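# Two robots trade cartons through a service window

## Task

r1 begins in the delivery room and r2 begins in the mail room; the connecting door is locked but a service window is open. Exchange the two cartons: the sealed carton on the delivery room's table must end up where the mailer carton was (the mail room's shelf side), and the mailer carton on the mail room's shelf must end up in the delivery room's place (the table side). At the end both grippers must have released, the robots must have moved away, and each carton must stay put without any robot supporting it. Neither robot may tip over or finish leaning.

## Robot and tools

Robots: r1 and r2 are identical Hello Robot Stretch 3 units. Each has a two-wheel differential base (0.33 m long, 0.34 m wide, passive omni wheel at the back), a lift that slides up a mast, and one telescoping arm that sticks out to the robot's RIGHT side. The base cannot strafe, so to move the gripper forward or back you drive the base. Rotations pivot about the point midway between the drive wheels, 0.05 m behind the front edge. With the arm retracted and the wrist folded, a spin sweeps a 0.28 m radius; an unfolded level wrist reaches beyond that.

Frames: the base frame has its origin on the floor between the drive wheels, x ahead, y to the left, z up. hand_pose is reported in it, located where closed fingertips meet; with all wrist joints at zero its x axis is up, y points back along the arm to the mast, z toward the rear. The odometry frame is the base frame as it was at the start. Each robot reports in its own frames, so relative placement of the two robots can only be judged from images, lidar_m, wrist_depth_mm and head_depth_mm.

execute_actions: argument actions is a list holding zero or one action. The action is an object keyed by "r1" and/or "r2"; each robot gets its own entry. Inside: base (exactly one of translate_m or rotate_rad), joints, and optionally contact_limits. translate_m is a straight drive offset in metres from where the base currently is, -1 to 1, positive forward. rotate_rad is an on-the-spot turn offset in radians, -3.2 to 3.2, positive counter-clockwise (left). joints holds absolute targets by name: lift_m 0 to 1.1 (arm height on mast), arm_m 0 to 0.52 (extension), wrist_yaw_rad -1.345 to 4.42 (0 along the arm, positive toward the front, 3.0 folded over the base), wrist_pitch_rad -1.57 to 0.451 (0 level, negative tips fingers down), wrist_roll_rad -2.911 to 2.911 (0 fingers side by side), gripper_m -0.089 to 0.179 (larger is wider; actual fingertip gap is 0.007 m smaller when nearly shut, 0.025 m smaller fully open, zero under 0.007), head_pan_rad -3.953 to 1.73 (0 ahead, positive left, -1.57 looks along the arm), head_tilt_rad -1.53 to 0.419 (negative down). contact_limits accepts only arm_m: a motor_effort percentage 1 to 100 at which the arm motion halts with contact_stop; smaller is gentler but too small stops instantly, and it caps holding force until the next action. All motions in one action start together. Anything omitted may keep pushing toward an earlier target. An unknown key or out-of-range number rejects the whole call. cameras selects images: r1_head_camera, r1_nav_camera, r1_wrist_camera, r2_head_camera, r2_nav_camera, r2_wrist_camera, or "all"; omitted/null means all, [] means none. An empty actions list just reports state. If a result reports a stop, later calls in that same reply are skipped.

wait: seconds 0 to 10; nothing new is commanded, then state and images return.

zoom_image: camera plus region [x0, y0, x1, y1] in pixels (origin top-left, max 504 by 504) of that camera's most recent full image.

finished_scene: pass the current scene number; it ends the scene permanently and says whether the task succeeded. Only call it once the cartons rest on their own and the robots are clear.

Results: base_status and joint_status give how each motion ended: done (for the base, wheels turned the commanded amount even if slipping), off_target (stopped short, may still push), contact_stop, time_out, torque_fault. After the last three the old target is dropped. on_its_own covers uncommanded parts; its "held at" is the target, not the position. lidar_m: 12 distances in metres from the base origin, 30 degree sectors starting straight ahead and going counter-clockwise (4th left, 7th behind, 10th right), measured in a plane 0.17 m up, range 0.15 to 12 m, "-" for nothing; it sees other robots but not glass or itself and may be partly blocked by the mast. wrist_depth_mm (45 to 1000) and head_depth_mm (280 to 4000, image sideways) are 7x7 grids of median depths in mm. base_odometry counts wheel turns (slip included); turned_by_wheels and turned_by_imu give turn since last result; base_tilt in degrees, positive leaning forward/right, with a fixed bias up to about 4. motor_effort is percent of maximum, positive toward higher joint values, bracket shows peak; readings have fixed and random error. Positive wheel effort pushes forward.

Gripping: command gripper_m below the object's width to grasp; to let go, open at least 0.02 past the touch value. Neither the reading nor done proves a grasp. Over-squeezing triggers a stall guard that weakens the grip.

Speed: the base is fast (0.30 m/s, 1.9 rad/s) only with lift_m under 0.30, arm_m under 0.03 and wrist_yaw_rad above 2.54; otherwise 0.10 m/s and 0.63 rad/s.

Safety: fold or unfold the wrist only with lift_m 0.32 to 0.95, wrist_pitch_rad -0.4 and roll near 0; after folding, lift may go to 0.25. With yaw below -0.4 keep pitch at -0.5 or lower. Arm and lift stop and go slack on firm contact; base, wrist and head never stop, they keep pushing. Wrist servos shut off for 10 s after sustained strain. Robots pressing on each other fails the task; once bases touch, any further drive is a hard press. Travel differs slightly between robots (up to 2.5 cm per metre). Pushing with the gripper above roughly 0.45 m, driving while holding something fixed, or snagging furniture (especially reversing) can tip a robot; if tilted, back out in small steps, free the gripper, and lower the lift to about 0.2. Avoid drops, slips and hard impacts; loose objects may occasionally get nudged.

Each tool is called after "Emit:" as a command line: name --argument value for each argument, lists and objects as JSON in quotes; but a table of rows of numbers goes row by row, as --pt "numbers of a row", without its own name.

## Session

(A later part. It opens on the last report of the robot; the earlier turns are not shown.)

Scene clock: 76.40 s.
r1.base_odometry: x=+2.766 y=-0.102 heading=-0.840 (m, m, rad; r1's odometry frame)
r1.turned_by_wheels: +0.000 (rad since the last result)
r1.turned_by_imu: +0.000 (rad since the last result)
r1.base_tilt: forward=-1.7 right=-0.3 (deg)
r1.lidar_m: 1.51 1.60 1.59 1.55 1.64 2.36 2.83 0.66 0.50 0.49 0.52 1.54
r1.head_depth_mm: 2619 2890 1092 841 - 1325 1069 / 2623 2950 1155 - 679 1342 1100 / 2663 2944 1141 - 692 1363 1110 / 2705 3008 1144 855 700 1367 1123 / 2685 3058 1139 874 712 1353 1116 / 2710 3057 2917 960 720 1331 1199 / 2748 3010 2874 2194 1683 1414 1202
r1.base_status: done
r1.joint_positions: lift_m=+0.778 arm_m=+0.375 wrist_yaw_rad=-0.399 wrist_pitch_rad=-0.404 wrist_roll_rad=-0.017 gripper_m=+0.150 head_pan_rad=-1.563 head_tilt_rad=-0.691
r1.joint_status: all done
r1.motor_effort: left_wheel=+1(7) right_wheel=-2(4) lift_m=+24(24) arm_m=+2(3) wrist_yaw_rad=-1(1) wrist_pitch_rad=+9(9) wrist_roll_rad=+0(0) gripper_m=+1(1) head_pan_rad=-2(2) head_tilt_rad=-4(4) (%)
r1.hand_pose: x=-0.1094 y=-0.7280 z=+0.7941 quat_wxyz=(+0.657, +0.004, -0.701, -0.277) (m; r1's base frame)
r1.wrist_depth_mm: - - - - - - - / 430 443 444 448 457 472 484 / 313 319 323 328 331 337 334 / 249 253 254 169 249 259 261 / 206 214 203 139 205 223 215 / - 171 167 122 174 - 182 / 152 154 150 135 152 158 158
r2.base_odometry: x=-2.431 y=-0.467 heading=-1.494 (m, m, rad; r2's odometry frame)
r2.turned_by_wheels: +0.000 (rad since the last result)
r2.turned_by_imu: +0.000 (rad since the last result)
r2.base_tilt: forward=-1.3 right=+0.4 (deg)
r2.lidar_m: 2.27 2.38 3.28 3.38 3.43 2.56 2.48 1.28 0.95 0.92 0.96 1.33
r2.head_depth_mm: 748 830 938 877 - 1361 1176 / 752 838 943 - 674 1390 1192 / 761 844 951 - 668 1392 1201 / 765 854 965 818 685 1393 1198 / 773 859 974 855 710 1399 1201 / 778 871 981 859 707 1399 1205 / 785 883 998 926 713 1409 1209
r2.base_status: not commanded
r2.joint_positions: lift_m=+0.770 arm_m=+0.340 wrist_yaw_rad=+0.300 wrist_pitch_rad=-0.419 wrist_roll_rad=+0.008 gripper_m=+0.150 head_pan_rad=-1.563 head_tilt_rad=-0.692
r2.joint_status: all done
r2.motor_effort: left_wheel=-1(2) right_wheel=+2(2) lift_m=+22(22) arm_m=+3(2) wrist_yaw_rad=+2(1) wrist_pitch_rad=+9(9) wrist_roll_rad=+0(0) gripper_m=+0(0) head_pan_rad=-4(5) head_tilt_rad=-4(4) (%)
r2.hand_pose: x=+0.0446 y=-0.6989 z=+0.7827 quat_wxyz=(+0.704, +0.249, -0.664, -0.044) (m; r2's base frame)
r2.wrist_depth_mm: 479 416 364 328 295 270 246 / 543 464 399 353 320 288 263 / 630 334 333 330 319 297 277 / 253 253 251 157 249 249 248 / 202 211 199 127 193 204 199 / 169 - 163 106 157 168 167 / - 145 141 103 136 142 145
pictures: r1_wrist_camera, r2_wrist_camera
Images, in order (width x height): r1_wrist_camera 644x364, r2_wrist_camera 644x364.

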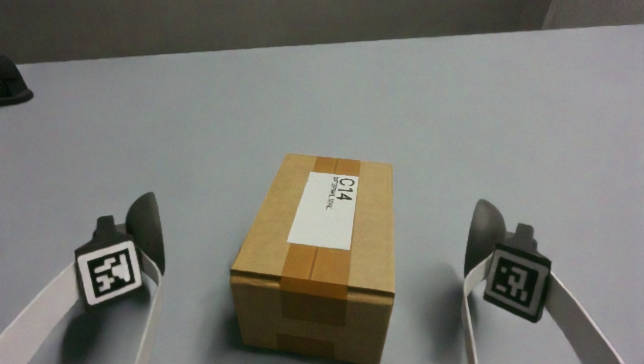

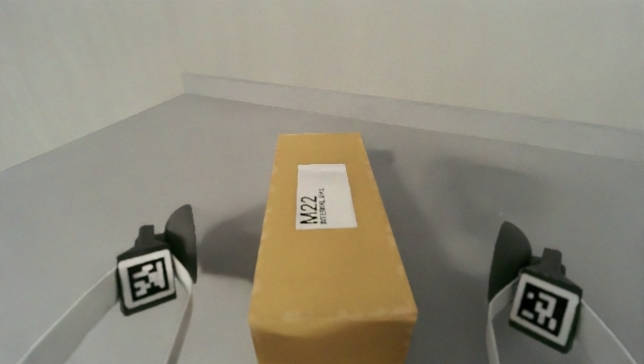

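Emit:
execute_actions --actions '[{"r1":{"joints":{"arm_m":0.385,"lift_m":0.77}},"r2":{"base":{"translate_m":0.02},"joints":{"arm_m":0.375,"lift_m":0.766}}}]' --cameras '[]'

Emit:
execute_actions --actions '[{"r1":{"joints":{"gripper_m":0.03}},"r2":{"joints":{"gripper_m":0.027}}}]' --cameras '[]'

Emit:
execute_actions --actions '[{"r1":{"joints":{"lift_m":0.85}},"r2":{"joints":{"lift_m":0.85}}}]' --cameras '["r1_wrist_camera","r2_wrist_camera"]'

Emit:
execute_actions --actions '[{"r1":{"base":{"translate_m":-0.3},"joints":{"arm_m":0.005,"wrist_yaw_rad":2.9}},"r2":{"base":{"translate_m":0.25},"joints":{"arm_m":0.005,"wrist_yaw_rad":2.9}}}]' --cameras '["r1_wrist_camera","r2_wrist_camera"]'

Scene clock: 92.00 s.
r1.base_odometry: x=+2.766 y=-0.102 heading=-0.840 (m, m, rad; r1's odometry frame)
r1.turned_by_wheels: +0.000 (rad since the last result)
r1.turned_by_imu: +0.000 (rad since the last result)
r1.base_tilt: forward=-1.7 right=-0.3 (deg)
r1.lidar_m: 1.51 1.60 1.59 1.56 1.65 2.36 2.83 0.66 0.51 0.49 0.52 1.55
r1.head_depth_mm: 2624 2915 1083 841 - 1327 1071 / 2644 2921 1148 - 679 1336 1099 / 2664 3006 1137 - 691 1353 1112 / 2683 3015 1148 858 701 1366 1123 / 2694 3021 1143 866 708 1350 1117 / 2742 3019 2941 956 720 1329 1191 / 2755 3019 2863 2197 1684 1421 1209
r1.base_status: not commanded
r1.joint_positions: lift_m=+0.770 arm_m=+0.385 wrist_yaw_rad=-0.399 wrist_pitch_rad=-0.404 wrist_roll_rad=-0.017 gripper_m=+0.150 head_pan_rad=-1.563 head_tilt_rad=-0.691
r1.joint_status: all done
r1.motor_effort: left_wheel=+2(2) right_wheel=-2(2) lift_m=+25(24) arm_m=+2(3) wrist_yaw_rad=-1(1) wrist_pitch_rad=+9(9) wrist_roll_rad=+0(0) gripper_m=+0(0) head_pan_rad=-2(2) head_tilt_rad=-4(4) (%)
r1.hand_pose: x=-0.1094 y=-0.7380 z=+0.7860 quat_wxyz=(+0.657, +0.004, -0.701, -0.277) (m; r1's base frame)
r1.wrist_depth_mm: - - - - - - 753 / 412 423 420 425 435 436 453 / 302 303 306 307 312 316 316 / 234 238 238 154 224 245 249 / 196 203 190 127 187 209 204 / - 163 158 110 116 - 171 / 144 145 139 120 140 148 149
r2.base_odometry: x=-2.429 y=-0.487 heading=-1.494 (m, m, rad; r2's odometry frame)
r2.turned_by_wheels: +0.000 (rad since the last result)
r2.turned_by_imu: +0.000 (rad since the last result)
r2.base_tilt: forward=-1.2 right=+0.6 (deg)
r2.lidar_m: 2.25 2.36 3.23 3.37 3.46 2.58 2.50 1.28 0.95 0.92 0.96 1.33
r2.head_depth_mm: 750 830 939 875 - - 1181 / 752 835 940 - 682 1390 1199 / 761 846 954 - 686 1390 1196 / 768 852 966 800 689 1398 1199 / 774 859 971 858 709 1392 1193 / 776 866 980 860 707 1402 1201 / 787 876 992 1097 712 1393 1205
r2.base_status: done
r2.joint_positions: lift_m=+0.766 arm_m=+0.375 wrist_yaw_rad=+0.300 wrist_pitch_rad=-0.419 wrist_roll_rad=+0.008 gripper_m=+0.150 head_pan_rad=-1.563 head_tilt_rad=-0.692
r2.joint_status: all done
r2.motor_effort: left_wheel=-1(4) right_wheel=+1(5) lift_m=+22(22) arm_m=+2(3) wrist_yaw_rad=+2(0) wrist_pitch_rad=+9(9) wrist_roll_rad=+0(0) gripper_m=+0(0) head_pan_rad=-5(5) head_tilt_rad=-4(4) (%)
r2.hand_pose: x=+0.0446 y=-0.7339 z=+0.7787 quat_wxyz=(+0.704, +0.249, -0.664, -0.044) (m; r2's base frame)
r2.wrist_depth_mm: 431 377 329 294 266 242 222 / 490 420 356 320 287 259 236 / 558 324 321 319 295 274 250 / 245 245 244 150 242 242 240 / 197 205 196 120 181 198 193 / 164 - 161 101 104 163 162 / - 141 137 87 87 138 141
pictures: none
No camera images: the call's "cameras" was empty. Leave "cameras" out to get every camera's image.

Scene clock: 93.70 s.
r1.base_odometry: x=+2.766 y=-0.102 heading=-0.840 (m, m, rad; r1's odometry frame)
r1.turned_by_wheels: +0.000 (rad since the last result)
r1.turned_by_imu: +0.000 (rad since the last result)
r1.base_tilt: forward=-1.7 right=-0.2 (deg)
r1.lidar_m: 1.50 1.60 1.60 1.56 1.64 2.36 2.82 0.66 0.50 0.49 0.52 1.54
r1.head_depth_mm: 2615 2930 1079 839 - 1324 1068 / 2668 2948 1152 - 680 1339 1100 / 2666 2949 1139 - 689 1350 1111 / 2695 3019 1151 860 700 1366 1123 / 2714 3006 1136 869 709 1341 1116 / 2720 3047 2951 956 721 1332 1187 / 2704 3017 2881 2185 1667 1428 1205
r1.base_status: not commanded
r1.joint_positions: lift_m=+0.770 arm_m=+0.385 wrist_yaw_rad=-0.399 wrist_pitch_rad=-0.404 wrist_roll_rad=-0.017 gripper_m=+0.031 head_pan_rad=-1.563 head_tilt_rad=-0.691
r1.joint_status: all done
r1.motor_effort: left_wheel=+2(2) right_wheel=-1(1) lift_m=+24(24) arm_m=+2(2) wrist_yaw_rad=-1(1) wrist_pitch_rad=+8(9) wrist_roll_rad=+0(0) gripper_m=-24(92) head_pan_rad=-2(2) head_tilt_rad=-5(4) (%)
r1.hand_pose: x=-0.1095 y=-0.7380 z=+0.7862 quat_wxyz=(+0.657, +0.004, -0.701, -0.277) (m; r1's base frame)
r1.wrist_depth_mm: - - - - - - 777 / 412 422 420 424 433 437 453 / 299 301 306 310 313 319 319 / 238 239 240 155 226 246 247 / 195 198 132 128 130 202 203 / 166 166 118 112 115 172 172 / 148 146 141 122 144 149 150
r2.base_odometry: x=-2.429 y=-0.487 heading=-1.494 (m, m, rad; r2's odometry frame)
r2.turned_by_wheels: +0.000 (rad since the last result)
r2.turned_by_imu: +0.000 (rad since the last result)
r2.base_tilt: forward=-1.3 right=+0.5 (deg)
r2.lidar_m: 2.25 2.35 3.24 3.37 3.49 2.57 2.50 1.28 0.95 0.92 0.96 1.32
r2.head_depth_mm: 748 832 932 883 - - 1170 / 755 839 946 - 684 1395 1191 / 762 847 956 - 684 1396 1198 / 764 863 968 799 687 1395 1199 / 777 862 975 855 707 1387 1210 / 779 873 989 862 711 1401 1214 / 787 879 994 1096 710 1404 1200
r2.base_status: not commanded
r2.joint_positions: lift_m=+0.766 arm_m=+0.375 wrist_yaw_rad=+0.301 wrist_pitch_rad=-0.386 wrist_roll_rad=+0.007 gripper_m=+0.028 head_pan_rad=-1.563 head_tilt_rad=-0.692
r2.joint_status: all done
r2.motor_effort: left_wheel=-1(1) right_wheel=+2(2) lift_m=+22(22) arm_m=+3(3) wrist_yaw_rad=+0(0) wrist_pitch_rad=-8(9) wrist_roll_rad=+0(0) gripper_m=-24(100) head_pan_rad=-4(4) head_tilt_rad=-4(4) (%)
r2.hand_pose: x=+0.0462 y=-0.7377 z=+0.7862 quat_wxyz=(+0.705, +0.238, -0.668, -0.031) (m; r2's base frame)
r2.wrist_depth_mm: 427 373 327 294 264 240 220 / 479 415 359 316 283 256 234 / 558 426 361 326 301 275 249 / 268 266 267 167 265 264 250 / 210 211 219 132 202 210 209 / 174 174 118 109 113 174 174 / 148 149 144 93 99 148 148
pictures: none
No camera images: the call's "cameras" was empty. Leave "cameras" out to get every camera's image.

Scene clock: 95.30 s.
r1.base_odometry: x=+2.766 y=-0.102 heading=-0.840 (m, m, rad; r1's odometry frame)
r1.turned_by_wheels: +0.000 (rad since the last result)
r1.turned_by_imu: +0.000 (rad since the last result)
r1.base_tilt: forward=-1.7 right=-0.3 (deg)
r1.lidar_m: 1.51 1.59 1.59 1.56 1.64 2.36 2.83 0.66 0.50 0.49 0.52 1.55
r1.head_depth_mm: 2598 2949 1136 - 664 1324 1069 / 2622 2948 - 799 681 1335 1096 / 2656 2947 3086 806 690 1357 1107 / 2684 2963 1151 855 702 1367 1119 / 2711 3039 1139 872 710 1354 1118 / 2715 3019 2968 954 720 1331 1191 / 2772 3039 2881 2198 1670 1411 1206
r1.base_status: not commanded
r1.joint_positions: lift_m=+0.850 arm_m=+0.385 wrist_yaw_rad=-0.399 wrist_pitch_rad=-0.412 wrist_roll_rad=-0.017 gripper_m=+0.038 head_pan_rad=-1.563 head_tilt_rad=-0.691
r1.joint_status: all done
r1.on_its_own: gripper_m is held at +0.039, not at your +0.030, by its stall guard, which is still easing
r1.motor_effort: left_wheel=+2(2) right_wheel=-2(1) lift_m=+41(42) arm_m=+2(2) wrist_yaw_rad=-1(1) wrist_pitch_rad=+13(13) wrist_roll_rad=+0(0) gripper_m=+0(24) head_pan_rad=-2(2) head_tilt_rad=-4(5) (%)
r1.hand_pose: x=-0.1091 y=-0.7371 z=+0.8637 quat_wxyz=(+0.656, +0.007, -0.701, -0.279) (m; r1's base frame)
r1.wrist_depth_mm: - - - - - - - / - - - - 671 686 673 / 444 465 461 483 481 490 486 / 358 368 371 156 350 379 384 / 300 305 132 128 131 311 314 / 256 257 119 112 116 265 266 / 230 226 217 122 224 231 232
r2.base_odometry: x=-2.429 y=-0.487 heading=-1.494 (m, m, rad; r2's odometry frame)
r2.turned_by_wheels: +0.000 (rad since the last result)
r2.turned_by_imu: +0.000 (rad since the last result)
r2.base_tilt: forward=-1.3 right=+0.5 (deg)
r2.lidar_m: 2.25 2.35 3.23 3.37 3.46 2.58 2.49 1.28 0.95 0.92 0.96 1.33
r2.head_depth_mm: 749 834 905 - 663 1360 1200 / 753 840 902 824 684 1388 1195 / 759 843 920 798 683 1392 1198 / 764 854 947 802 688 1403 1198 / 771 856 971 861 707 1402 1203 / 779 870 989 859 710 1401 1197 / 782 876 997 1098 714 1407 1207
r2.base_status: not commanded
r2.joint_positions: lift_m=+0.850 arm_m=+0.375 wrist_yaw_rad=+0.301 wrist_pitch_rad=-0.425 wrist_roll_rad=+0.007 gripper_m=+0.028 head_pan_rad=-1.563 head_tilt_rad=-0.692
r2.joint_status: all done
r2.motor_effort: left_wheel=-2(1) right_wheel=+2(2) lift_m=+40(44) arm_m=+3(3) wrist_yaw_rad=-1(1) wrist_pitch_rad=+12(12) wrist_roll_rad=+0(0) gripper_m=-22(23) head_pan_rad=-4(4) head_tilt_rad=-4(4) (%)
r2.hand_pose: x=+0.0447 y=-0.7333 z=+0.8608 quat_wxyz=(+0.704, +0.251, -0.663, -0.045) (m; r2's base frame)
r2.wrist_depth_mm: 432 376 331 294 265 242 222 / 491 420 365 321 286 260 237 / 573 474 405 354 312 280 253 / 684 523 385 362 338 304 271 / 823 315 325 145 301 304 286 / 263 261 246 117 124 261 260 / 225 225 219 98 107 220 223
pictures: r1_wrist_camera, r2_wrist_camera
Images, in order (width x height): r1_wrist_camera 644x364, r2_wrist_camera 644x364.

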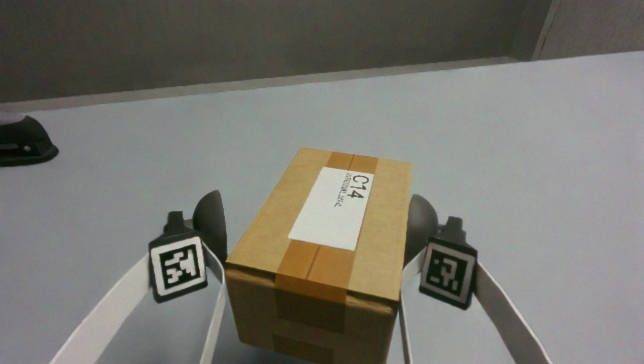

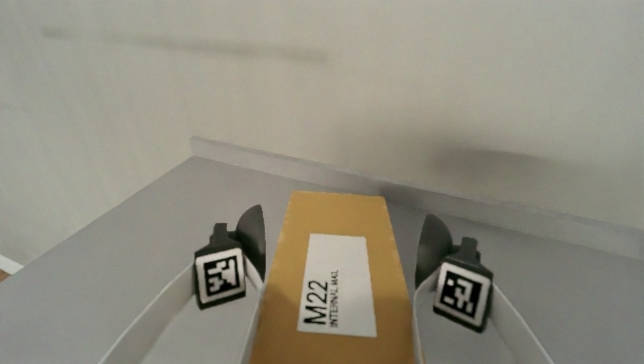

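Scene clock: 99.53 s.
r1.base_odometry: x=+2.565 y=+0.122 heading=-0.840 (m, m, rad; r1's odometry frame)
r1.turned_by_wheels: +0.000 (rad since the last result)
r1.turned_by_imu: -0.001 (rad since the last result)
r1.base_tilt: forward=-1.7 right=-0.3 (deg)
r1.lidar_m: 1.81 1.91 1.61 1.57 1.66 2.39 2.53 0.64 0.49 0.48 0.50 0.72
r1.head_depth_mm: 2579 2918 1075 814 652 1408 - / 2633 2916 1107 827 662 1373 - / 2642 2933 1139 841 669 1418 - / 2653 3001 1162 855 680 1430 - / 2723 2997 1187 872 689 1397 1132 / 2701 3048 1220 890 701 1398 1143 / 2730 3079 1197 907 710 1420 1132
r1.base_status: done
r1.joint_positions: lift_m=+0.850 arm_m=+0.005 wrist_yaw_rad=+2.899 wrist_pitch_rad=-0.412 wrist_roll_rad=-0.017 gripper_m=+0.040 head_pan_rad=-1.563 head_tilt_rad=-0.691
r1.joint_status: all done
r1.on_its_own: gripper_m is held at +0.039, not at your +0.030, by its stall guard, which is not easing now
r1.motor_effort: left_wheel=+2(3) right_wheel=-1(8) lift_m=+41(41) arm_m=-2(2) wrist_yaw_rad=+2(2) wrist_pitch_rad=+13(13) wrist_roll_rad=+0(0) gripper_m=-20(20) head_pan_rad=-2(2) head_tilt_rad=-4(4) (%)
r1.hand_pose: x=+0.0329 y=+0.0683 z=+0.8637 quat_wxyz=(+0.227, +0.698, +0.062, +0.676) (m; r1's base frame)
r1.wrist_depth_mm: - - - - - - - / - - - - - - - / - - - - - - - / - - - 156 - - - / - - 133 128 131 - - / - - 117 112 116 - - / - 981 554 122 - - -
r2.base_odometry: x=-2.410 y=-0.736 heading=-1.494 (m, m, rad; r2's odometry frame)
r2.turned_by_wheels: +0.000 (rad since the last result)
r2.turned_by_imu: -0.001 (rad since the last result)
r2.base_tilt: forward=-1.2 right=+0.5 (deg)
r2.lidar_m: 2.01 2.09 2.88 3.38 3.52 2.83 2.74 1.29 0.95 0.92 0.96 1.34
r2.head_depth_mm: 750 836 945 850 683 1400 - / 758 842 950 852 684 1382 - / 765 849 959 861 686 1413 - / 770 858 968 916 708 1429 - / 777 868 976 1133 1334 1396 1231 / 782 872 993 1137 1349 1410 1205 / 790 877 999 1157 1364 1400 1208
r2.base_status: done
r2.joint_positions: lift_m=+0.850 arm_m=+0.005 wrist_yaw_rad=+2.899 wrist_pitch_rad=-0.425 wrist_roll_rad=+0.007 gripper_m=+0.028 head_pan_rad=-1.563 head_tilt_rad=-0.692
r2.joint_status: all done
r2.motor_effort: left_wheel=-1(3) right_wheel=+1(7) lift_m=+40(40) arm_m=-2(4) wrist_yaw_rad=+2(4) wrist_pitch_rad=+12(12) wrist_roll_rad=+0(0) gripper_m=-22(21) head_pan_rad=-4(4) head_tilt_rad=-4(4) (%)
r2.hand_pose: x=+0.0326 y=+0.0667 z=+0.8608 quat_wxyz=(+0.232, +0.706, +0.064, +0.666) (m; r2's base frame)
r2.wrist_depth_mm: - - - - - - - / - - - - - - - / - - - - - - - / - - - - - - - / - - - 145 - - - / - - - 117 124 - - / - - 97 98 107 - -
pictures: r1_wrist_camera, r2_wrist_camera
Images, in order (width x height): r1_wrist_camera 644x364, r2_wrist_camera 644x364.

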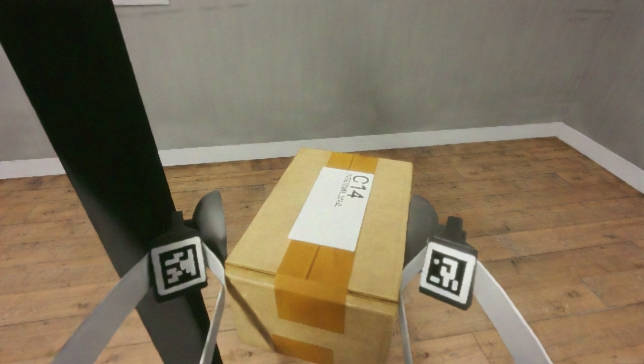

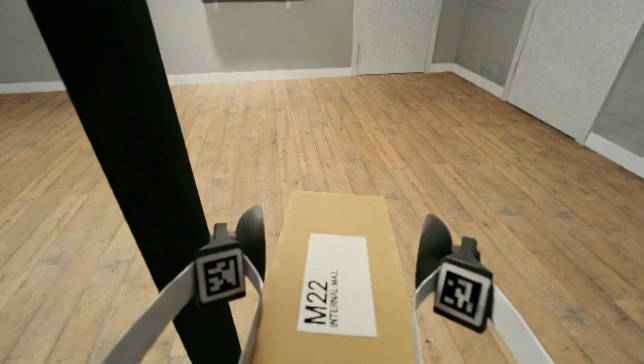

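Emit:
execute_actions --actions '[{"r1":{"base":{"translate_m":-0.5},"joints":{"lift_m":0.28,"head_tilt_rad":-0.5}},"r2":{"base":{"rotate_rad":1.57},"joints":{"lift_m":0.28,"head_pan_rad":0,"head_tilt_rad":-0.2}}}]' --cameras '[]'

Emit:
execute_actions --actions '[{"r1":{"base":{"translate_m":-1}},"r2":{"base":{"translate_m":1}}}]' --cameras '[]'

Emit:
execute_actions --actions '[{"r1":{"base":{"translate_m":-0.33}},"r2":{"base":{"translate_m":0.45}}}]' --cameras '[]'

Emit:
execute_actions --actions '[{"r1":{"base":{"rotate_rad":-1.62}},"r2":{"base":{"translate_m":0.45}}}]' --cameras '["r2_head_camera"]'

Emit:
execute_actions --actions '[{"r1":{"base":{"translate_m":0.72}},"r2":{"base":{"translate_m":0.8}}}]' --cameras '[]'

Emit:
execute_actions --actions '[{"r1":{"joints":{"lift_m":0.95}},"r2":{"base":{"rotate_rad":1.585},"joints":{"lift_m":0.95,"head_pan_rad":-1.57,"head_tilt_rad":-0.5}}}]' --cameras '[]'

Emit:
execute_actions --actions '[{"r1":{"joints":{"wrist_yaw_rad":0.15}},"r2":{"joints":{"wrist_yaw_rad":0}}}]' --cameras '["r1_wrist_camera","r2_wrist_camera","r2_nav_camera"]'

Scene clock: 120.17 s.
r1.base_odometry: x=+2.232 y=+0.494 heading=-0.840 (m, m, rad; r1's odometry frame)
r1.turned_by_wheels: +0.000 (rad since the last result)
r1.turned_by_imu: -0.003 (rad since the last result)
r1.base_tilt: forward=-1.7 right=-0.3 (deg)
r1.lidar_m: 2.31 2.15 1.64 1.60 1.69 2.07 2.02 2.13 0.46 0.45 0.47 0.67
r1.head_depth_mm: 2528 2759 2989 1089 796 628 1182 / 2575 2800 3064 1115 811 636 1199 / 2593 2835 3083 1139 823 644 1214 / 2629 2877 3103 1163 837 653 1221 / 2662 2876 3148 1191 850 659 1237 / 2680 2946 3193 1222 862 669 1249 / 2722 2948 3202 1251 877 676 1291
r1.base_status: done
r1.joint_positions: lift_m=+0.280 arm_m=+0.005 wrist_yaw_rad=+2.899 wrist_pitch_rad=-0.413 wrist_roll_rad=-0.017 gripper_m=+0.040 head_pan_rad=-1.563 head_tilt_rad=-0.507
r1.joint_status: all done
r1.on_its_own: gripper_m is held at +0.039, not at your +0.030, by its stall guard, which is not easing now
r1.motor_effort: left_wheel=+2(11) right_wheel=-2(8) lift_m=+25(33) arm_m=-2(2) wrist_yaw_rad=+1(2) wrist_pitch_rad=+13(13) wrist_roll_rad=+0(0) gripper_m=-20(20) head_pan_rad=-2(3) head_tilt_rad=+3(20) (%)
r1.hand_pose: x=+0.0327 y=+0.0683 z=+0.2941 quat_wxyz=(+0.227, +0.698, +0.062, +0.676) (m; r1's base frame)
r1.wrist_depth_mm: - - - - - - - / - - - - - - - / 876 891 892 880 928 915 883 / 684 - 719 157 681 713 709 / 572 - 133 128 132 576 597 / 483 - 117 113 116 490 498 / - - 131 121 422 435 433
r2.base_odometry: x=-2.410 y=-0.736 heading=+0.076 (m, m, rad; r2's odometry frame)
r2.turned_by_wheels: +1.570 (rad since the last result)
r2.turned_by_imu: +1.555 (rad since the last result)
r2.base_tilt: forward=-1.1 right=+0.5 (deg)
r2.lidar_m: 3.37 3.52 2.83 2.75 1.28 0.95 0.92 0.96 1.35 2.00 2.09 2.90
r2.head_depth_mm: 2830 3079 3144 3332 3315 2317 1750 / 2847 3047 3186 3269 3332 2348 1752 / 2862 3037 - 3329 3427 2307 1746 / 2882 3121 - 3356 3379 2332 1738 / 2884 3136 3324 3370 3426 2320 1743 / 2893 3202 3352 3415 3515 2279 1738 / 2929 3192 3362 3493 3412 2292 1730
r2.base_status: done
r2.joint_positions: lift_m=+0.280 arm_m=+0.005 wrist_yaw_rad=+2.899 wrist_pitch_rad=-0.426 wrist_roll_rad=+0.007 gripper_m=+0.028 head_pan_rad=-0.007 head_tilt_rad=-0.211
r2.joint_status: all done
r2.motor_effort: left_wheel=-1(8) right_wheel=+2(4) lift_m=+23(32) arm_m=-2(2) wrist_yaw_rad=+1(1) wrist_pitch_rad=+12(12) wrist_roll_rad=+0(0) gripper_m=-21(22) head_pan_rad=+5(64) head_tilt_rad=+5(32) (%)
r2.hand_pose: x=+0.0325 y=+0.0666 z=+0.2912 quat_wxyz=(+0.233, +0.706, +0.064, +0.666) (m; r2's base frame)
r2.wrist_depth_mm: - - - - - - - / - - - - - - - / 956 - 951 936 940 940 932 / 729 - 722 726 719 721 717 / 582 585 612 145 561 582 578 / 495 500 - 117 124 490 486 / - - - 98 107 415 417
pictures: none
No camera images: the call's "cameras" was empty. Leave "cameras" out to get every camera's image.

Scene clock: 125.20 s.
r1.base_odometry: x=+1.564 y=+1.238 heading=-0.840 (m, m, rad; r1's odometry frame)
r1.turned_by_wheels: +0.000 (rad since the last result)
r1.turned_by_imu: -0.005 (rad since the last result)
r1.base_tilt: forward=-1.7 right=-0.3 (deg)
r1.lidar_m: 1.88 2.24 1.70 1.66 1.39 1.05 1.03 1.08 1.54 3.14 1.21 0.74
r1.head_depth_mm: 2507 2712 3002 2637 1909 1511 1249 / 2526 2763 3014 2695 1956 1542 1266 / 2566 2748 3028 2733 1963 1552 1273 / 2585 2834 3085 2816 2012 1572 1284 / 2587 2809 3123 2852 2041 1595 1300 / 2637 2885 3150 2946 2078 1602 1310 / 2655 2858 3170 2988 1865 1541 1332
r1.base_status: done
r1.joint_positions: lift_m=+0.280 arm_m=+0.005 wrist_yaw_rad=+2.899 wrist_pitch_rad=-0.413 wrist_roll_rad=-0.017 gripper_m=+0.043 head_pan_rad=-1.563 head_tilt_rad=-0.507
r1.joint_status: not commanded
r1.on_its_own: gripper_m is held at +0.042, not at your +0.030, by its stall guard, which is not easing now
r1.motor_effort: left_wheel=+3(8) right_wheel=-3(9) lift_m=+25(25) arm_m=-2(2) wrist_yaw_rad=+1(1) wrist_pitch_rad=+13(13) wrist_roll_rad=+0(0) gripper_m=-19(20) head_pan_rad=-2(2) head_tilt_rad=+3(4) (%)
r1.hand_pose: x=+0.0327 y=+0.0683 z=+0.2941 quat_wxyz=(+0.227, +0.698, +0.062, +0.676) (m; r1's base frame)
r1.wrist_depth_mm: - - - - - - - / - - - - - - - / 857 915 892 876 906 913 931 / 692 - 702 156 678 711 717 / 570 - 138 128 131 592 585 / 488 - 116 112 116 501 505 / - - 131 121 420 433 434
r2.base_odometry: x=-1.413 y=-0.660 heading=+0.076 (m, m, rad; r2's odometry frame)
r2.turned_by_wheels: +0.000 (rad since the last result)
r2.turned_by_imu: -0.002 (rad since the last result)
r2.base_tilt: forward=-1.2 right=+0.5 (deg)
r2.lidar_m: 2.38 2.49 2.80 2.72 2.67 1.97 1.92 2.01 2.09 2.03 2.09 2.46
r2.head_depth_mm: 2091 2134 2222 2293 2370 2332 1746 / 2109 1992 - 2372 2373 2324 1749 / 2131 2005 - 2331 2437 2322 1746 / 2159 2004 - 2402 2449 2326 1731 / 2168 2030 - 2392 2469 2329 1735 / 2154 2243 2300 2392 2510 2309 1756 / 2218 2254 2315 2418 2521 2316 1736
r2.base_status: done
r2.joint_positions: lift_m=+0.280 arm_m=+0.005 wrist_yaw_rad=+2.899 wrist_pitch_rad=-0.426 wrist_roll_rad=+0.007 gripper_m=+0.028 head_pan_rad=-0.007 head_tilt_rad=-0.210
r2.joint_status: not commanded
r2.motor_effort: left_wheel=-1(8) right_wheel=+2(6) lift_m=+23(23) arm_m=-3(3) wrist_yaw_rad=+1(1) wrist_pitch_rad=+12(12) wrist_roll_rad=+0(0) gripper_m=-22(21) head_pan_rad=+5(6) head_tilt_rad=+4(5) (%)
r2.hand_pose: x=+0.0324 y=+0.0666 z=+0.2912 quat_wxyz=(+0.232, +0.706, +0.064, +0.666) (m; r2's base frame)
r2.wrist_depth_mm: - - - - - - - / - - - - - - - / 953 - 959 950 936 945 923 / 722 - 726 723 721 718 720 / 589 586 608 145 558 587 584 / 491 509 - 117 124 492 486 / - - - 98 106 415 420
pictures: none
No camera images: the call's "cameras" was empty. Leave "cameras" out to get every camera's image.

Scene clock: 128.43 s.
r1.base_odometry: x=+1.344 y=+1.484 heading=-0.840 (m, m, rad; r1's odometry frame)
r1.turned_by_wheels: +0.000 (rad since the last result)
r1.turned_by_imu: -0.002 (rad since the last result)
r1.base_tilt: forward=-1.8 right=-0.3 (deg)
r1.lidar_m: 1.80 2.26 1.71 1.67 0.94 0.71 0.70 0.74 1.04 3.12 1.40 1.03
r1.head_depth_mm: 2496 2713 2896 2553 1901 1512 1249 / 2507 2746 2960 2659 1938 1535 1263 / 2546 2775 3018 2718 1990 1538 1278 / 2555 2809 3019 2744 2014 1571 1289 / 2571 2824 3126 2809 2049 1572 1303 / 2603 2846 3144 2935 2071 1608 1315 / 2641 2879 3168 2987 2105 1625 1325
r1.base_status: done
r1.joint_positions: lift_m=+0.280 arm_m=+0.005 wrist_yaw_rad=+2.899 wrist_pitch_rad=-0.413 wrist_roll_rad=-0.017 gripper_m=+0.043 head_pan_rad=-1.563 head_tilt_rad=-0.507
r1.joint_status: not commanded
r1.on_its_own: gripper_m is held at +0.042, not at your +0.030, by its stall guard, which is not easing now
r1.motor_effort: left_wheel=+3(7) right_wheel=-3(11) lift_m=+25(25) arm_m=-2(2) wrist_yaw_rad=+1(0) wrist_pitch_rad=+13(13) wrist_roll_rad=+0(0) gripper_m=-19(19) head_pan_rad=-2(2) head_tilt_rad=+3(3) (%)
r1.hand_pose: x=+0.0327 y=+0.0683 z=+0.2941 quat_wxyz=(+0.227, +0.698, +0.062, +0.676) (m; r1's base frame)
r1.wrist_depth_mm: - - - - - - - / - - - - - - - / 865 892 923 886 887 894 898 / 689 - 697 157 682 692 723 / 572 - 138 129 131 580 579 / 486 - 117 112 116 497 501 / - - 131 121 425 433 433
r2.base_odometry: x=-0.964 y=-0.626 heading=+0.076 (m, m, rad; r2's odometry frame)
r2.turned_by_wheels: +0.000 (rad since the last result)
r2.turned_by_imu: -0.001 (rad since the last result)
r2.base_tilt: forward=-1.3 right=+0.6 (deg)
r2.lidar_m: 1.94 2.01 2.80 2.71 2.83 2.45 2.37 2.48 2.10 2.01 2.11 2.00
r2.head_depth_mm: 1667 1746 1795 1858 1917 1991 1746 / 1675 1761 - 2000 1963 1995 1760 / 1680 1770 - - 1960 2022 1733 / 1712 1777 - 3643 1977 2028 1746 / 1714 1775 - 2263 1971 2060 1748 / 1740 1801 1896 1967 1989 2101 1731 / 1751 1825 1887 1939 2052 2094 1732
r2.base_status: done
r2.joint_positions: lift_m=+0.280 arm_m=+0.005 wrist_yaw_rad=+2.899 wrist_pitch_rad=-0.426 wrist_roll_rad=+0.007 gripper_m=+0.028 head_pan_rad=-0.007 head_tilt_rad=-0.210
r2.joint_status: not commanded
r2.motor_effort: left_wheel=-1(8) right_wheel=+1(6) lift_m=+23(23) arm_m=-2(3) wrist_yaw_rad=+1(2) wrist_pitch_rad=+12(12) wrist_roll_rad=+0(0) gripper_m=-22(21) head_pan_rad=+4(4) head_tilt_rad=+4(5) (%)
r2.hand_pose: x=+0.0324 y=+0.0666 z=+0.2912 quat_wxyz=(+0.232, +0.706, +0.064, +0.666) (m; r2's base frame)
r2.wrist_depth_mm: - - - - - - - / - - - - - - - / 963 - 954 943 950 943 942 / 734 - 728 719 718 719 715 / 590 588 614 145 558 580 582 / 488 510 - 117 123 487 490 / - - - 98 106 416 423
pictures: none
No camera images: the call's "cameras" was empty. Leave "cameras" out to get every camera's image.

Scene clock: 131.67 s.
r1.base_odometry: x=+1.344 y=+1.484 heading=-2.460 (m, m, rad; r1's odometry frame)
r1.turned_by_wheels: -1.620 (rad since the last result)
r1.turned_by_imu: -1.617 (rad since the last result)
r1.base_tilt: forward=-1.7 right=-0.3 (deg)
r1.lidar_m: 2.83 1.40 1.03 1.57 2.33 1.72 1.67 0.97 0.72 0.70 0.73 1.01
r1.head_depth_mm: 545 591 647 714 794 895 1028 / 547 595 652 716 801 905 1042 / 551 600 655 726 808 917 1055 / 555 604 663 731 813 921 1067 / 556 607 666 735 823 931 1075 / 561 611 669 743 831 946 1095 / 566 617 674 747 837 952 1109
r1.base_status: done
r1.joint_positions: lift_m=+0.280 arm_m=+0.005 wrist_yaw_rad=+2.899 wrist_pitch_rad=-0.413 wrist_roll_rad=-0.017 gripper_m=+0.043 head_pan_rad=-1.563 head_tilt_rad=-0.507
r1.joint_status: not commanded
r1.on_its_own: gripper_m is held at +0.042, not at your +0.030, by its stall guard, which is not easing now
r1.motor_effort: left_wheel=+3(14) right_wheel=-3(9) lift_m=+26(25) arm_m=-2(2) wrist_yaw_rad=+1(0) wrist_pitch_rad=+13(13) wrist_roll_rad=+0(0) gripper_m=-19(19) head_pan_rad=-2(1) head_tilt_rad=+2(2) (%)
r1.hand_pose: x=+0.0327 y=+0.0683 z=+0.2941 quat_wxyz=(+0.227, +0.698, +0.062, +0.676) (m; r1's base frame)
r1.wrist_depth_mm: - - - - - - - / - - - - - - - / 826 910 909 883 916 888 914 / 692 - 713 156 667 714 723 / 575 - 138 129 132 595 596 / 490 - 116 112 115 497 495 / - - 132 121 421 435 435
r2.base_odometry: x=-0.516 y=-0.592 heading=+0.076 (m, m, rad; r2's odometry frame)
r2.turned_by_wheels: +0.000 (rad since the last result)
r2.turned_by_imu: -0.001 (rad since the last result)
r2.base_tilt: forward=-1.4 right=+0.5 (deg)
r2.lidar_m: 1.48 1.55 2.16 2.70 2.82 2.91 2.82 2.85 2.12 2.03 2.04 1.53
r2.head_depth_mm: 1109 1385 1475 1451 1483 1522 1577 / 1117 - - - 1475 1536 1585 / 1129 - - - 1503 1552 1612 / 1134 - - 3540 1497 1564 1617 / 1141 - - 3437 1517 1578 1627 / 1147 - - - 1541 1589 1631 / 1161 1389 1445 1486 1550 1625 1642
r2.base_status: done
r2.joint_positions: lift_m=+0.280 arm_m=+0.005 wrist_yaw_rad=+2.899 wrist_pitch_rad=-0.426 wrist_roll_rad=+0.007 gripper_m=+0.028 head_pan_rad=-0.007 head_tilt_rad=-0.210
r2.joint_status: not commanded
r2.motor_effort: left_wheel=-1(9) right_wheel=+1(5) lift_m=+23(22) arm_m=-2(2) wrist_yaw_rad=+1(1) wrist_pitch_rad=+12(12) wrist_roll_rad=+0(0) gripper_m=-21(21) head_pan_rad=+6(5) head_tilt_rad=+4(4) (%)
r2.hand_pose: x=+0.0324 y=+0.0666 z=+0.2912 quat_wxyz=(+0.232, +0.706, +0.064, +0.666) (m; r2's base frame)
r2.wrist_depth_mm: - - - - - - - / - - - - - - - / 976 - 946 948 944 942 933 / 724 - 726 723 729 722 711 / 589 589 610 145 563 579 580 / 493 506 - 117 124 490 486 / - - - 98 106 412 419
pictures: r2_head_camera (sideways: a quarter turn clockwise sets it upright)
Images, in order (width x height): r2_head_camera 896x504.

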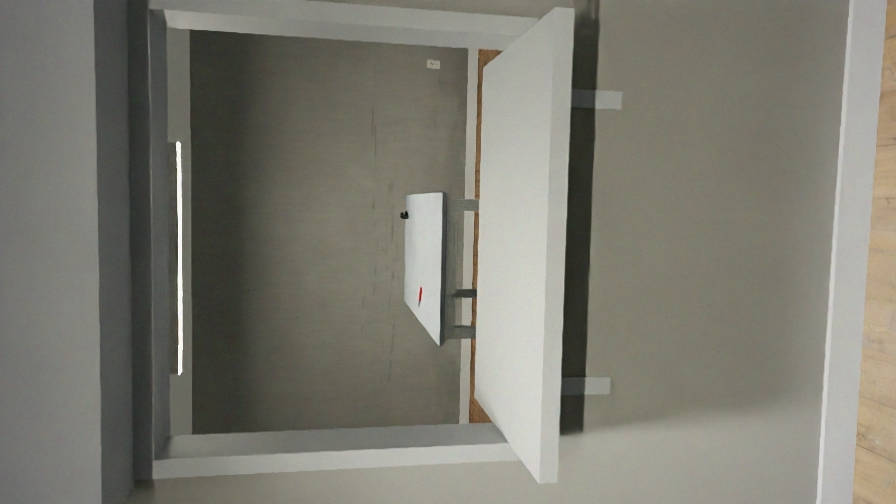

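Scene clock: 136.13 s.
r1.base_odometry: x=+0.785 y=+1.030 heading=-2.460 (m, m, rad; r1's odometry frame)
r1.turned_by_wheels: +0.000 (rad since the last result)
r1.turned_by_imu: +0.003 (rad since the last result)
r1.base_tilt: forward=-1.8 right=-0.3 (deg)
r1.lidar_m: 2.39 2.50 0.99 1.10 1.00 2.47 2.39 0.99 0.74 0.71 0.74 1.04
r1.head_depth_mm: - - 3812 777 592 916 1050 / - - - 829 602 924 1063 / - - - 846 611 934 1077 / - - - 866 621 943 1100 / - - - 888 632 957 1105 / - - - 909 643 968 1116 / - - - 929 653 976 1131
r1.base_status: done
r1.joint_positions: lift_m=+0.280 arm_m=+0.005 wrist_yaw_rad=+2.899 wrist_pitch_rad=-0.413 wrist_roll_rad=-0.017 gripper_m=+0.043 head_pan_rad=-1.563 head_tilt_rad=-0.507
r1.joint_status: not commanded
r1.on_its_own: gripper_m is held at +0.042, not at your +0.030, by its stall guard, which is not easing now
r1.motor_effort: left_wheel=+2(15) right_wheel=-3(6) lift_m=+25(25) arm_m=-2(2) wrist_yaw_rad=+1(1) wrist_pitch_rad=+13(13) wrist_roll_rad=+0(0) gripper_m=-19(19) head_pan_rad=-2(2) head_tilt_rad=+2(2) (%)
r1.hand_pose: x=+0.0327 y=+0.0683 z=+0.2941 quat_wxyz=(+0.227, +0.698, +0.062, +0.676) (m; r1's base frame)
r1.wrist_depth_mm: - - - - - - - / - - - - - - - / 866 895 888 875 901 943 894 / 672 - 709 157 679 729 715 / 569 - 138 128 131 590 595 / 480 - 117 112 116 508 503 / - - 131 122 421 438 437
r2.base_odometry: x=+0.282 y=-0.531 heading=+0.076 (m, m, rad; r2's odometry frame)
r2.turned_by_wheels: +0.000 (rad since the last result)
r2.turned_by_imu: -0.002 (rad since the last result)
r2.base_tilt: forward=-1.2 right=+0.7 (deg)
r2.lidar_m: 0.68 0.71 0.99 2.68 2.80 3.73 3.61 2.88 2.12 2.06 0.95 0.71
r2.head_depth_mm: 2857 - - - 3438 742 556 / 2828 - - - 3486 740 554 / 2649 - - - 3248 738 554 / 2665 - - 3553 3520 736 552 / 2888 - - 2993 1679 738 552 / 2884 - - - 2515 734 553 / 2878 - - - 3459 733 554
r2.base_status: done
r2.joint_positions: lift_m=+0.280 arm_m=+0.005 wrist_yaw_rad=+2.899 wrist_pitch_rad=-0.426 wrist_roll_rad=+0.007 gripper_m=+0.028 head_pan_rad=-0.007 head_tilt_rad=-0.210
r2.joint_status: not commanded
r2.motor_effort: left_wheel=-1(8) right_wheel=+1(5) lift_m=+23(22) arm_m=-2(2) wrist_yaw_rad=+1(2) wrist_pitch_rad=+12(12) wrist_roll_rad=+0(0) gripper_m=-22(22) head_pan_rad=+5(5) head_tilt_rad=+5(4) (%)
r2.hand_pose: x=+0.0324 y=+0.0666 z=+0.2912 quat_wxyz=(+0.232, +0.706, +0.064, +0.666) (m; r2's base frame)
r2.wrist_depth_mm: - - - - - 899 650 / - - - - - 910 661 / 968 - 951 958 936 873 667 / 743 - 718 724 730 723 661 / 584 586 608 145 564 586 581 / 497 512 - 117 124 491 481 / - - - 98 107 414 419
pictures: none
No camera images: the call's "cameras" was empty. Leave "cameras" out to get every camera's image.

Scene clock: 143.07 s.
r1.base_odometry: x=+0.785 y=+1.030 heading=-2.460 (m, m, rad; r1's odometry frame)
r1.turned_by_wheels: +0.000 (rad since the last result)
r1.turned_by_imu: -0.001 (rad since the last result)
r1.base_tilt: forward=-1.8 right=-0.3 (deg)
r1.lidar_m: 2.39 2.50 0.99 1.11 1.00 2.47 2.40 0.99 0.74 0.71 0.74 1.03
r1.head_depth_mm: - - 3783 779 595 886 - / - - - 830 602 893 - / - - - 849 612 910 - / - - - 866 622 911 - / - - 3726 886 633 957 1090 / - 1459 - 906 643 970 1122 / - - - 930 651 979 1137
r1.base_status: not commanded
r1.joint_positions: lift_m=+0.950 arm_m=+0.005 wrist_yaw_rad=+2.899 wrist_pitch_rad=-0.413 wrist_roll_rad=-0.017 gripper_m=+0.043 head_pan_rad=-1.563 head_tilt_rad=-0.507
r1.joint_status: all done
r1.on_its_own: gripper_m is held at +0.042, not at your +0.030, by its stall guard, which is not easing now
r1.motor_effort: left_wheel=+3(2) right_wheel=-2(2) lift_m=+41(43) arm_m=-2(2) wrist_yaw_rad=+0(1) wrist_pitch_rad=+13(13) wrist_roll_rad=+0(0) gripper_m=-19(19) head_pan_rad=-2(2) head_tilt_rad=+2(2) (%)
r1.hand_pose: x=+0.0327 y=+0.0683 z=+0.9635 quat_wxyz=(+0.227, +0.698, +0.062, +0.676) (m; r1's base frame)
r1.wrist_depth_mm: - - - - - - - / - 962 - - - - - / - - - - - - - / - - - 156 - - - / - - 138 128 130 - - / - - 117 112 115 - - / - - - 122 - - -
r2.base_odometry: x=+0.282 y=-0.531 heading=+1.661 (m, m, rad; r2's odometry frame)
r2.turned_by_wheels: +1.585 (rad since the last result)
r2.turned_by_imu: +1.569 (rad since the last result)
r2.base_tilt: forward=-1.3 right=+0.4 (deg)
r2.lidar_m: 2.68 2.82 3.72 3.61 2.81 2.11 2.06 0.93 0.70 0.68 0.72 1.02
r2.head_depth_mm: - - - 884 641 554 - / - - - 884 643 554 - / - - 3688 885 641 713 - / - - 3666 886 643 565 - / - 1466 2494 894 642 895 - / - - - 892 645 916 1042 / - - - 889 644 939 1065
r2.base_status: done
r2.joint_positions: lift_m=+0.950 arm_m=+0.005 wrist_yaw_rad=+2.899 wrist_pitch_rad=-0.426 wrist_roll_rad=+0.007 gripper_m=+0.028 head_pan_rad=-1.563 head_tilt_rad=-0.494
r2.joint_status: all done
r2.motor_effort: left_wheel=-2(10) right_wheel=+2(5) lift_m=+40(40) arm_m=-2(3) wrist_yaw_rad=+1(0) wrist_pitch_rad=+13(13) wrist_roll_rad=+0(0) gripper_m=-21(22) head_pan_rad=-3(65) head_tilt_rad=-3(25) (%)
r2.hand_pose: x=+0.0324 y=+0.0665 z=+0.9604 quat_wxyz=(+0.233, +0.706, +0.064, +0.666) (m; r2's base frame)
r2.wrist_depth_mm: - - - - - - - / - - - - - - - / - - - - - - - / - - - - - - - / - - - 145 - - - / - - - 117 124 - - / - - 97 98 106 - -
pictures: none
No camera images: the call's "cameras" was empty. Leave "cameras" out to get every camera's image.

Scene clock: 145.50 s.
r1.base_odometry: x=+0.785 y=+1.030 heading=-2.460 (m, m, rad; r1's odometry frame)
r1.turned_by_wheels: +0.000 (rad since the last result)
r1.turned_by_imu: +0.000 (rad since the last result)
r1.base_tilt: forward=-1.7 right=-0.3 (deg)
r1.lidar_m: 2.39 2.50 0.99 1.10 1.00 2.47 2.40 0.99 0.73 0.71 0.75 1.03
r1.head_depth_mm: - - 3773 779 594 887 - / - - - 830 614 - - / - - - 848 637 - - / - - - 866 625 964 1107 / - - 3691 887 633 956 1109 / - 1451 - 907 643 965 1120 / - - - 930 654 980 1133
r1.base_status: not commanded
r1.joint_positions: lift_m=+0.950 arm_m=+0.005 wrist_yaw_rad=+0.152 wrist_pitch_rad=-0.413 wrist_roll_rad=-0.017 gripper_m=+0.043 head_pan_rad=-1.563 head_tilt_rad=-0.507
r1.joint_status: all done
r1.on_its_own: gripper_m is held at +0.042, not at your +0.030, by its stall guard, which is not easing now
r1.motor_effort: left_wheel=+2(3) right_wheel=-2(2) lift_m=+41(41) arm_m=-2(2) wrist_yaw_rad=-2(4) wrist_pitch_rad=+13(13) wrist_roll_rad=+0(0) gripper_m=-19(19) head_pan_rad=-2(2) head_tilt_rad=+3(2) (%)
r1.hand_pose: x=+0.0125 y=-0.3727 z=+0.9635 quat_wxyz=(+0.707, +0.198, -0.673, -0.091) (m; r1's base frame)
r1.wrist_depth_mm: - 820 - - - - 381 / 522 533 537 553 560 511 404 / 387 384 394 396 399 405 427 / 349 336 318 156 300 315 334 / 834 755 138 129 131 285 272 / 976 900 119 112 116 613 583 / - - 939 122 762 722 656
r2.base_odometry: x=+0.282 y=-0.531 heading=+1.661 (m, m, rad; r2's odometry frame)
r2.turned_by_wheels: +0.000 (rad since the last result)
r2.turned_by_imu: +0.000 (rad since the last result)
r2.base_tilt: forward=-1.5 right=+0.6 (deg)
r2.lidar_m: 2.68 2.82 3.71 3.61 2.81 2.10 2.06 0.93 0.70 0.68 0.72 1.01
r2.head_depth_mm: - - - 881 641 552 - / - - - 887 641 - - / - - 3592 886 643 - - / - - 3726 885 643 899 1010 / - 1473 2387 888 642 904 1025 / - - - 890 645 923 1051 / - - - 891 646 933 1066
r2.base_status: not commanded
r2.joint_positions: lift_m=+0.950 arm_m=+0.005 wrist_yaw_rad=+0.002 wrist_pitch_rad=-0.426 wrist_roll_rad=+0.007 gripper_m=+0.028 head_pan_rad=-1.563 head_tilt_rad=-0.494
r2.joint_status: all done
r2.motor_effort: left_wheel=-2(2) right_wheel=+2(2) lift_m=+40(40) arm_m=-2(2) wrist_yaw_rad=-1(0) wrist_pitch_rad=+13(13) wrist_roll_rad=+0(0) gripper_m=-22(22) head_pan_rad=-4(5) head_tilt_rad=-3(3) (%)
r2.hand_pose: x=-0.0211 y=-0.3736 z=+0.9604 quat_wxyz=(+0.689, +0.150, -0.693, -0.150) (m; r2's base frame)
r2.wrist_depth_mm: 549 - - - - - - / 539 627 616 616 616 612 496 / 428 424 426 422 422 419 416 / 324 324 323 321 322 320 320 / 670 302 284 145 265 263 257 / 777 730 678 117 123 591 565 / 941 875 793 98 106 693 649
pictures: r1_wrist_camera, r2_nav_camera (sideways: a quarter turn counterclockwise sets it upright), r2_wrist_camera
Images, in order (width x height): r1_wrist_camera 644x364, r2_nav_camera 672x504, r2_wrist_camera 644x364.

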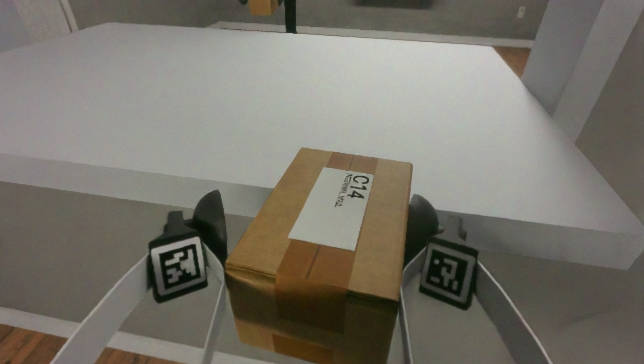

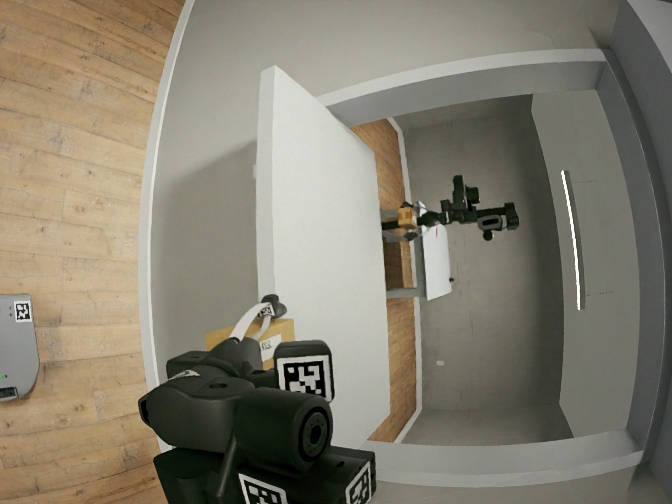

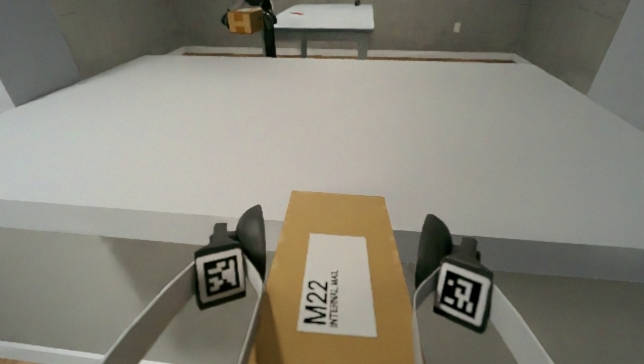

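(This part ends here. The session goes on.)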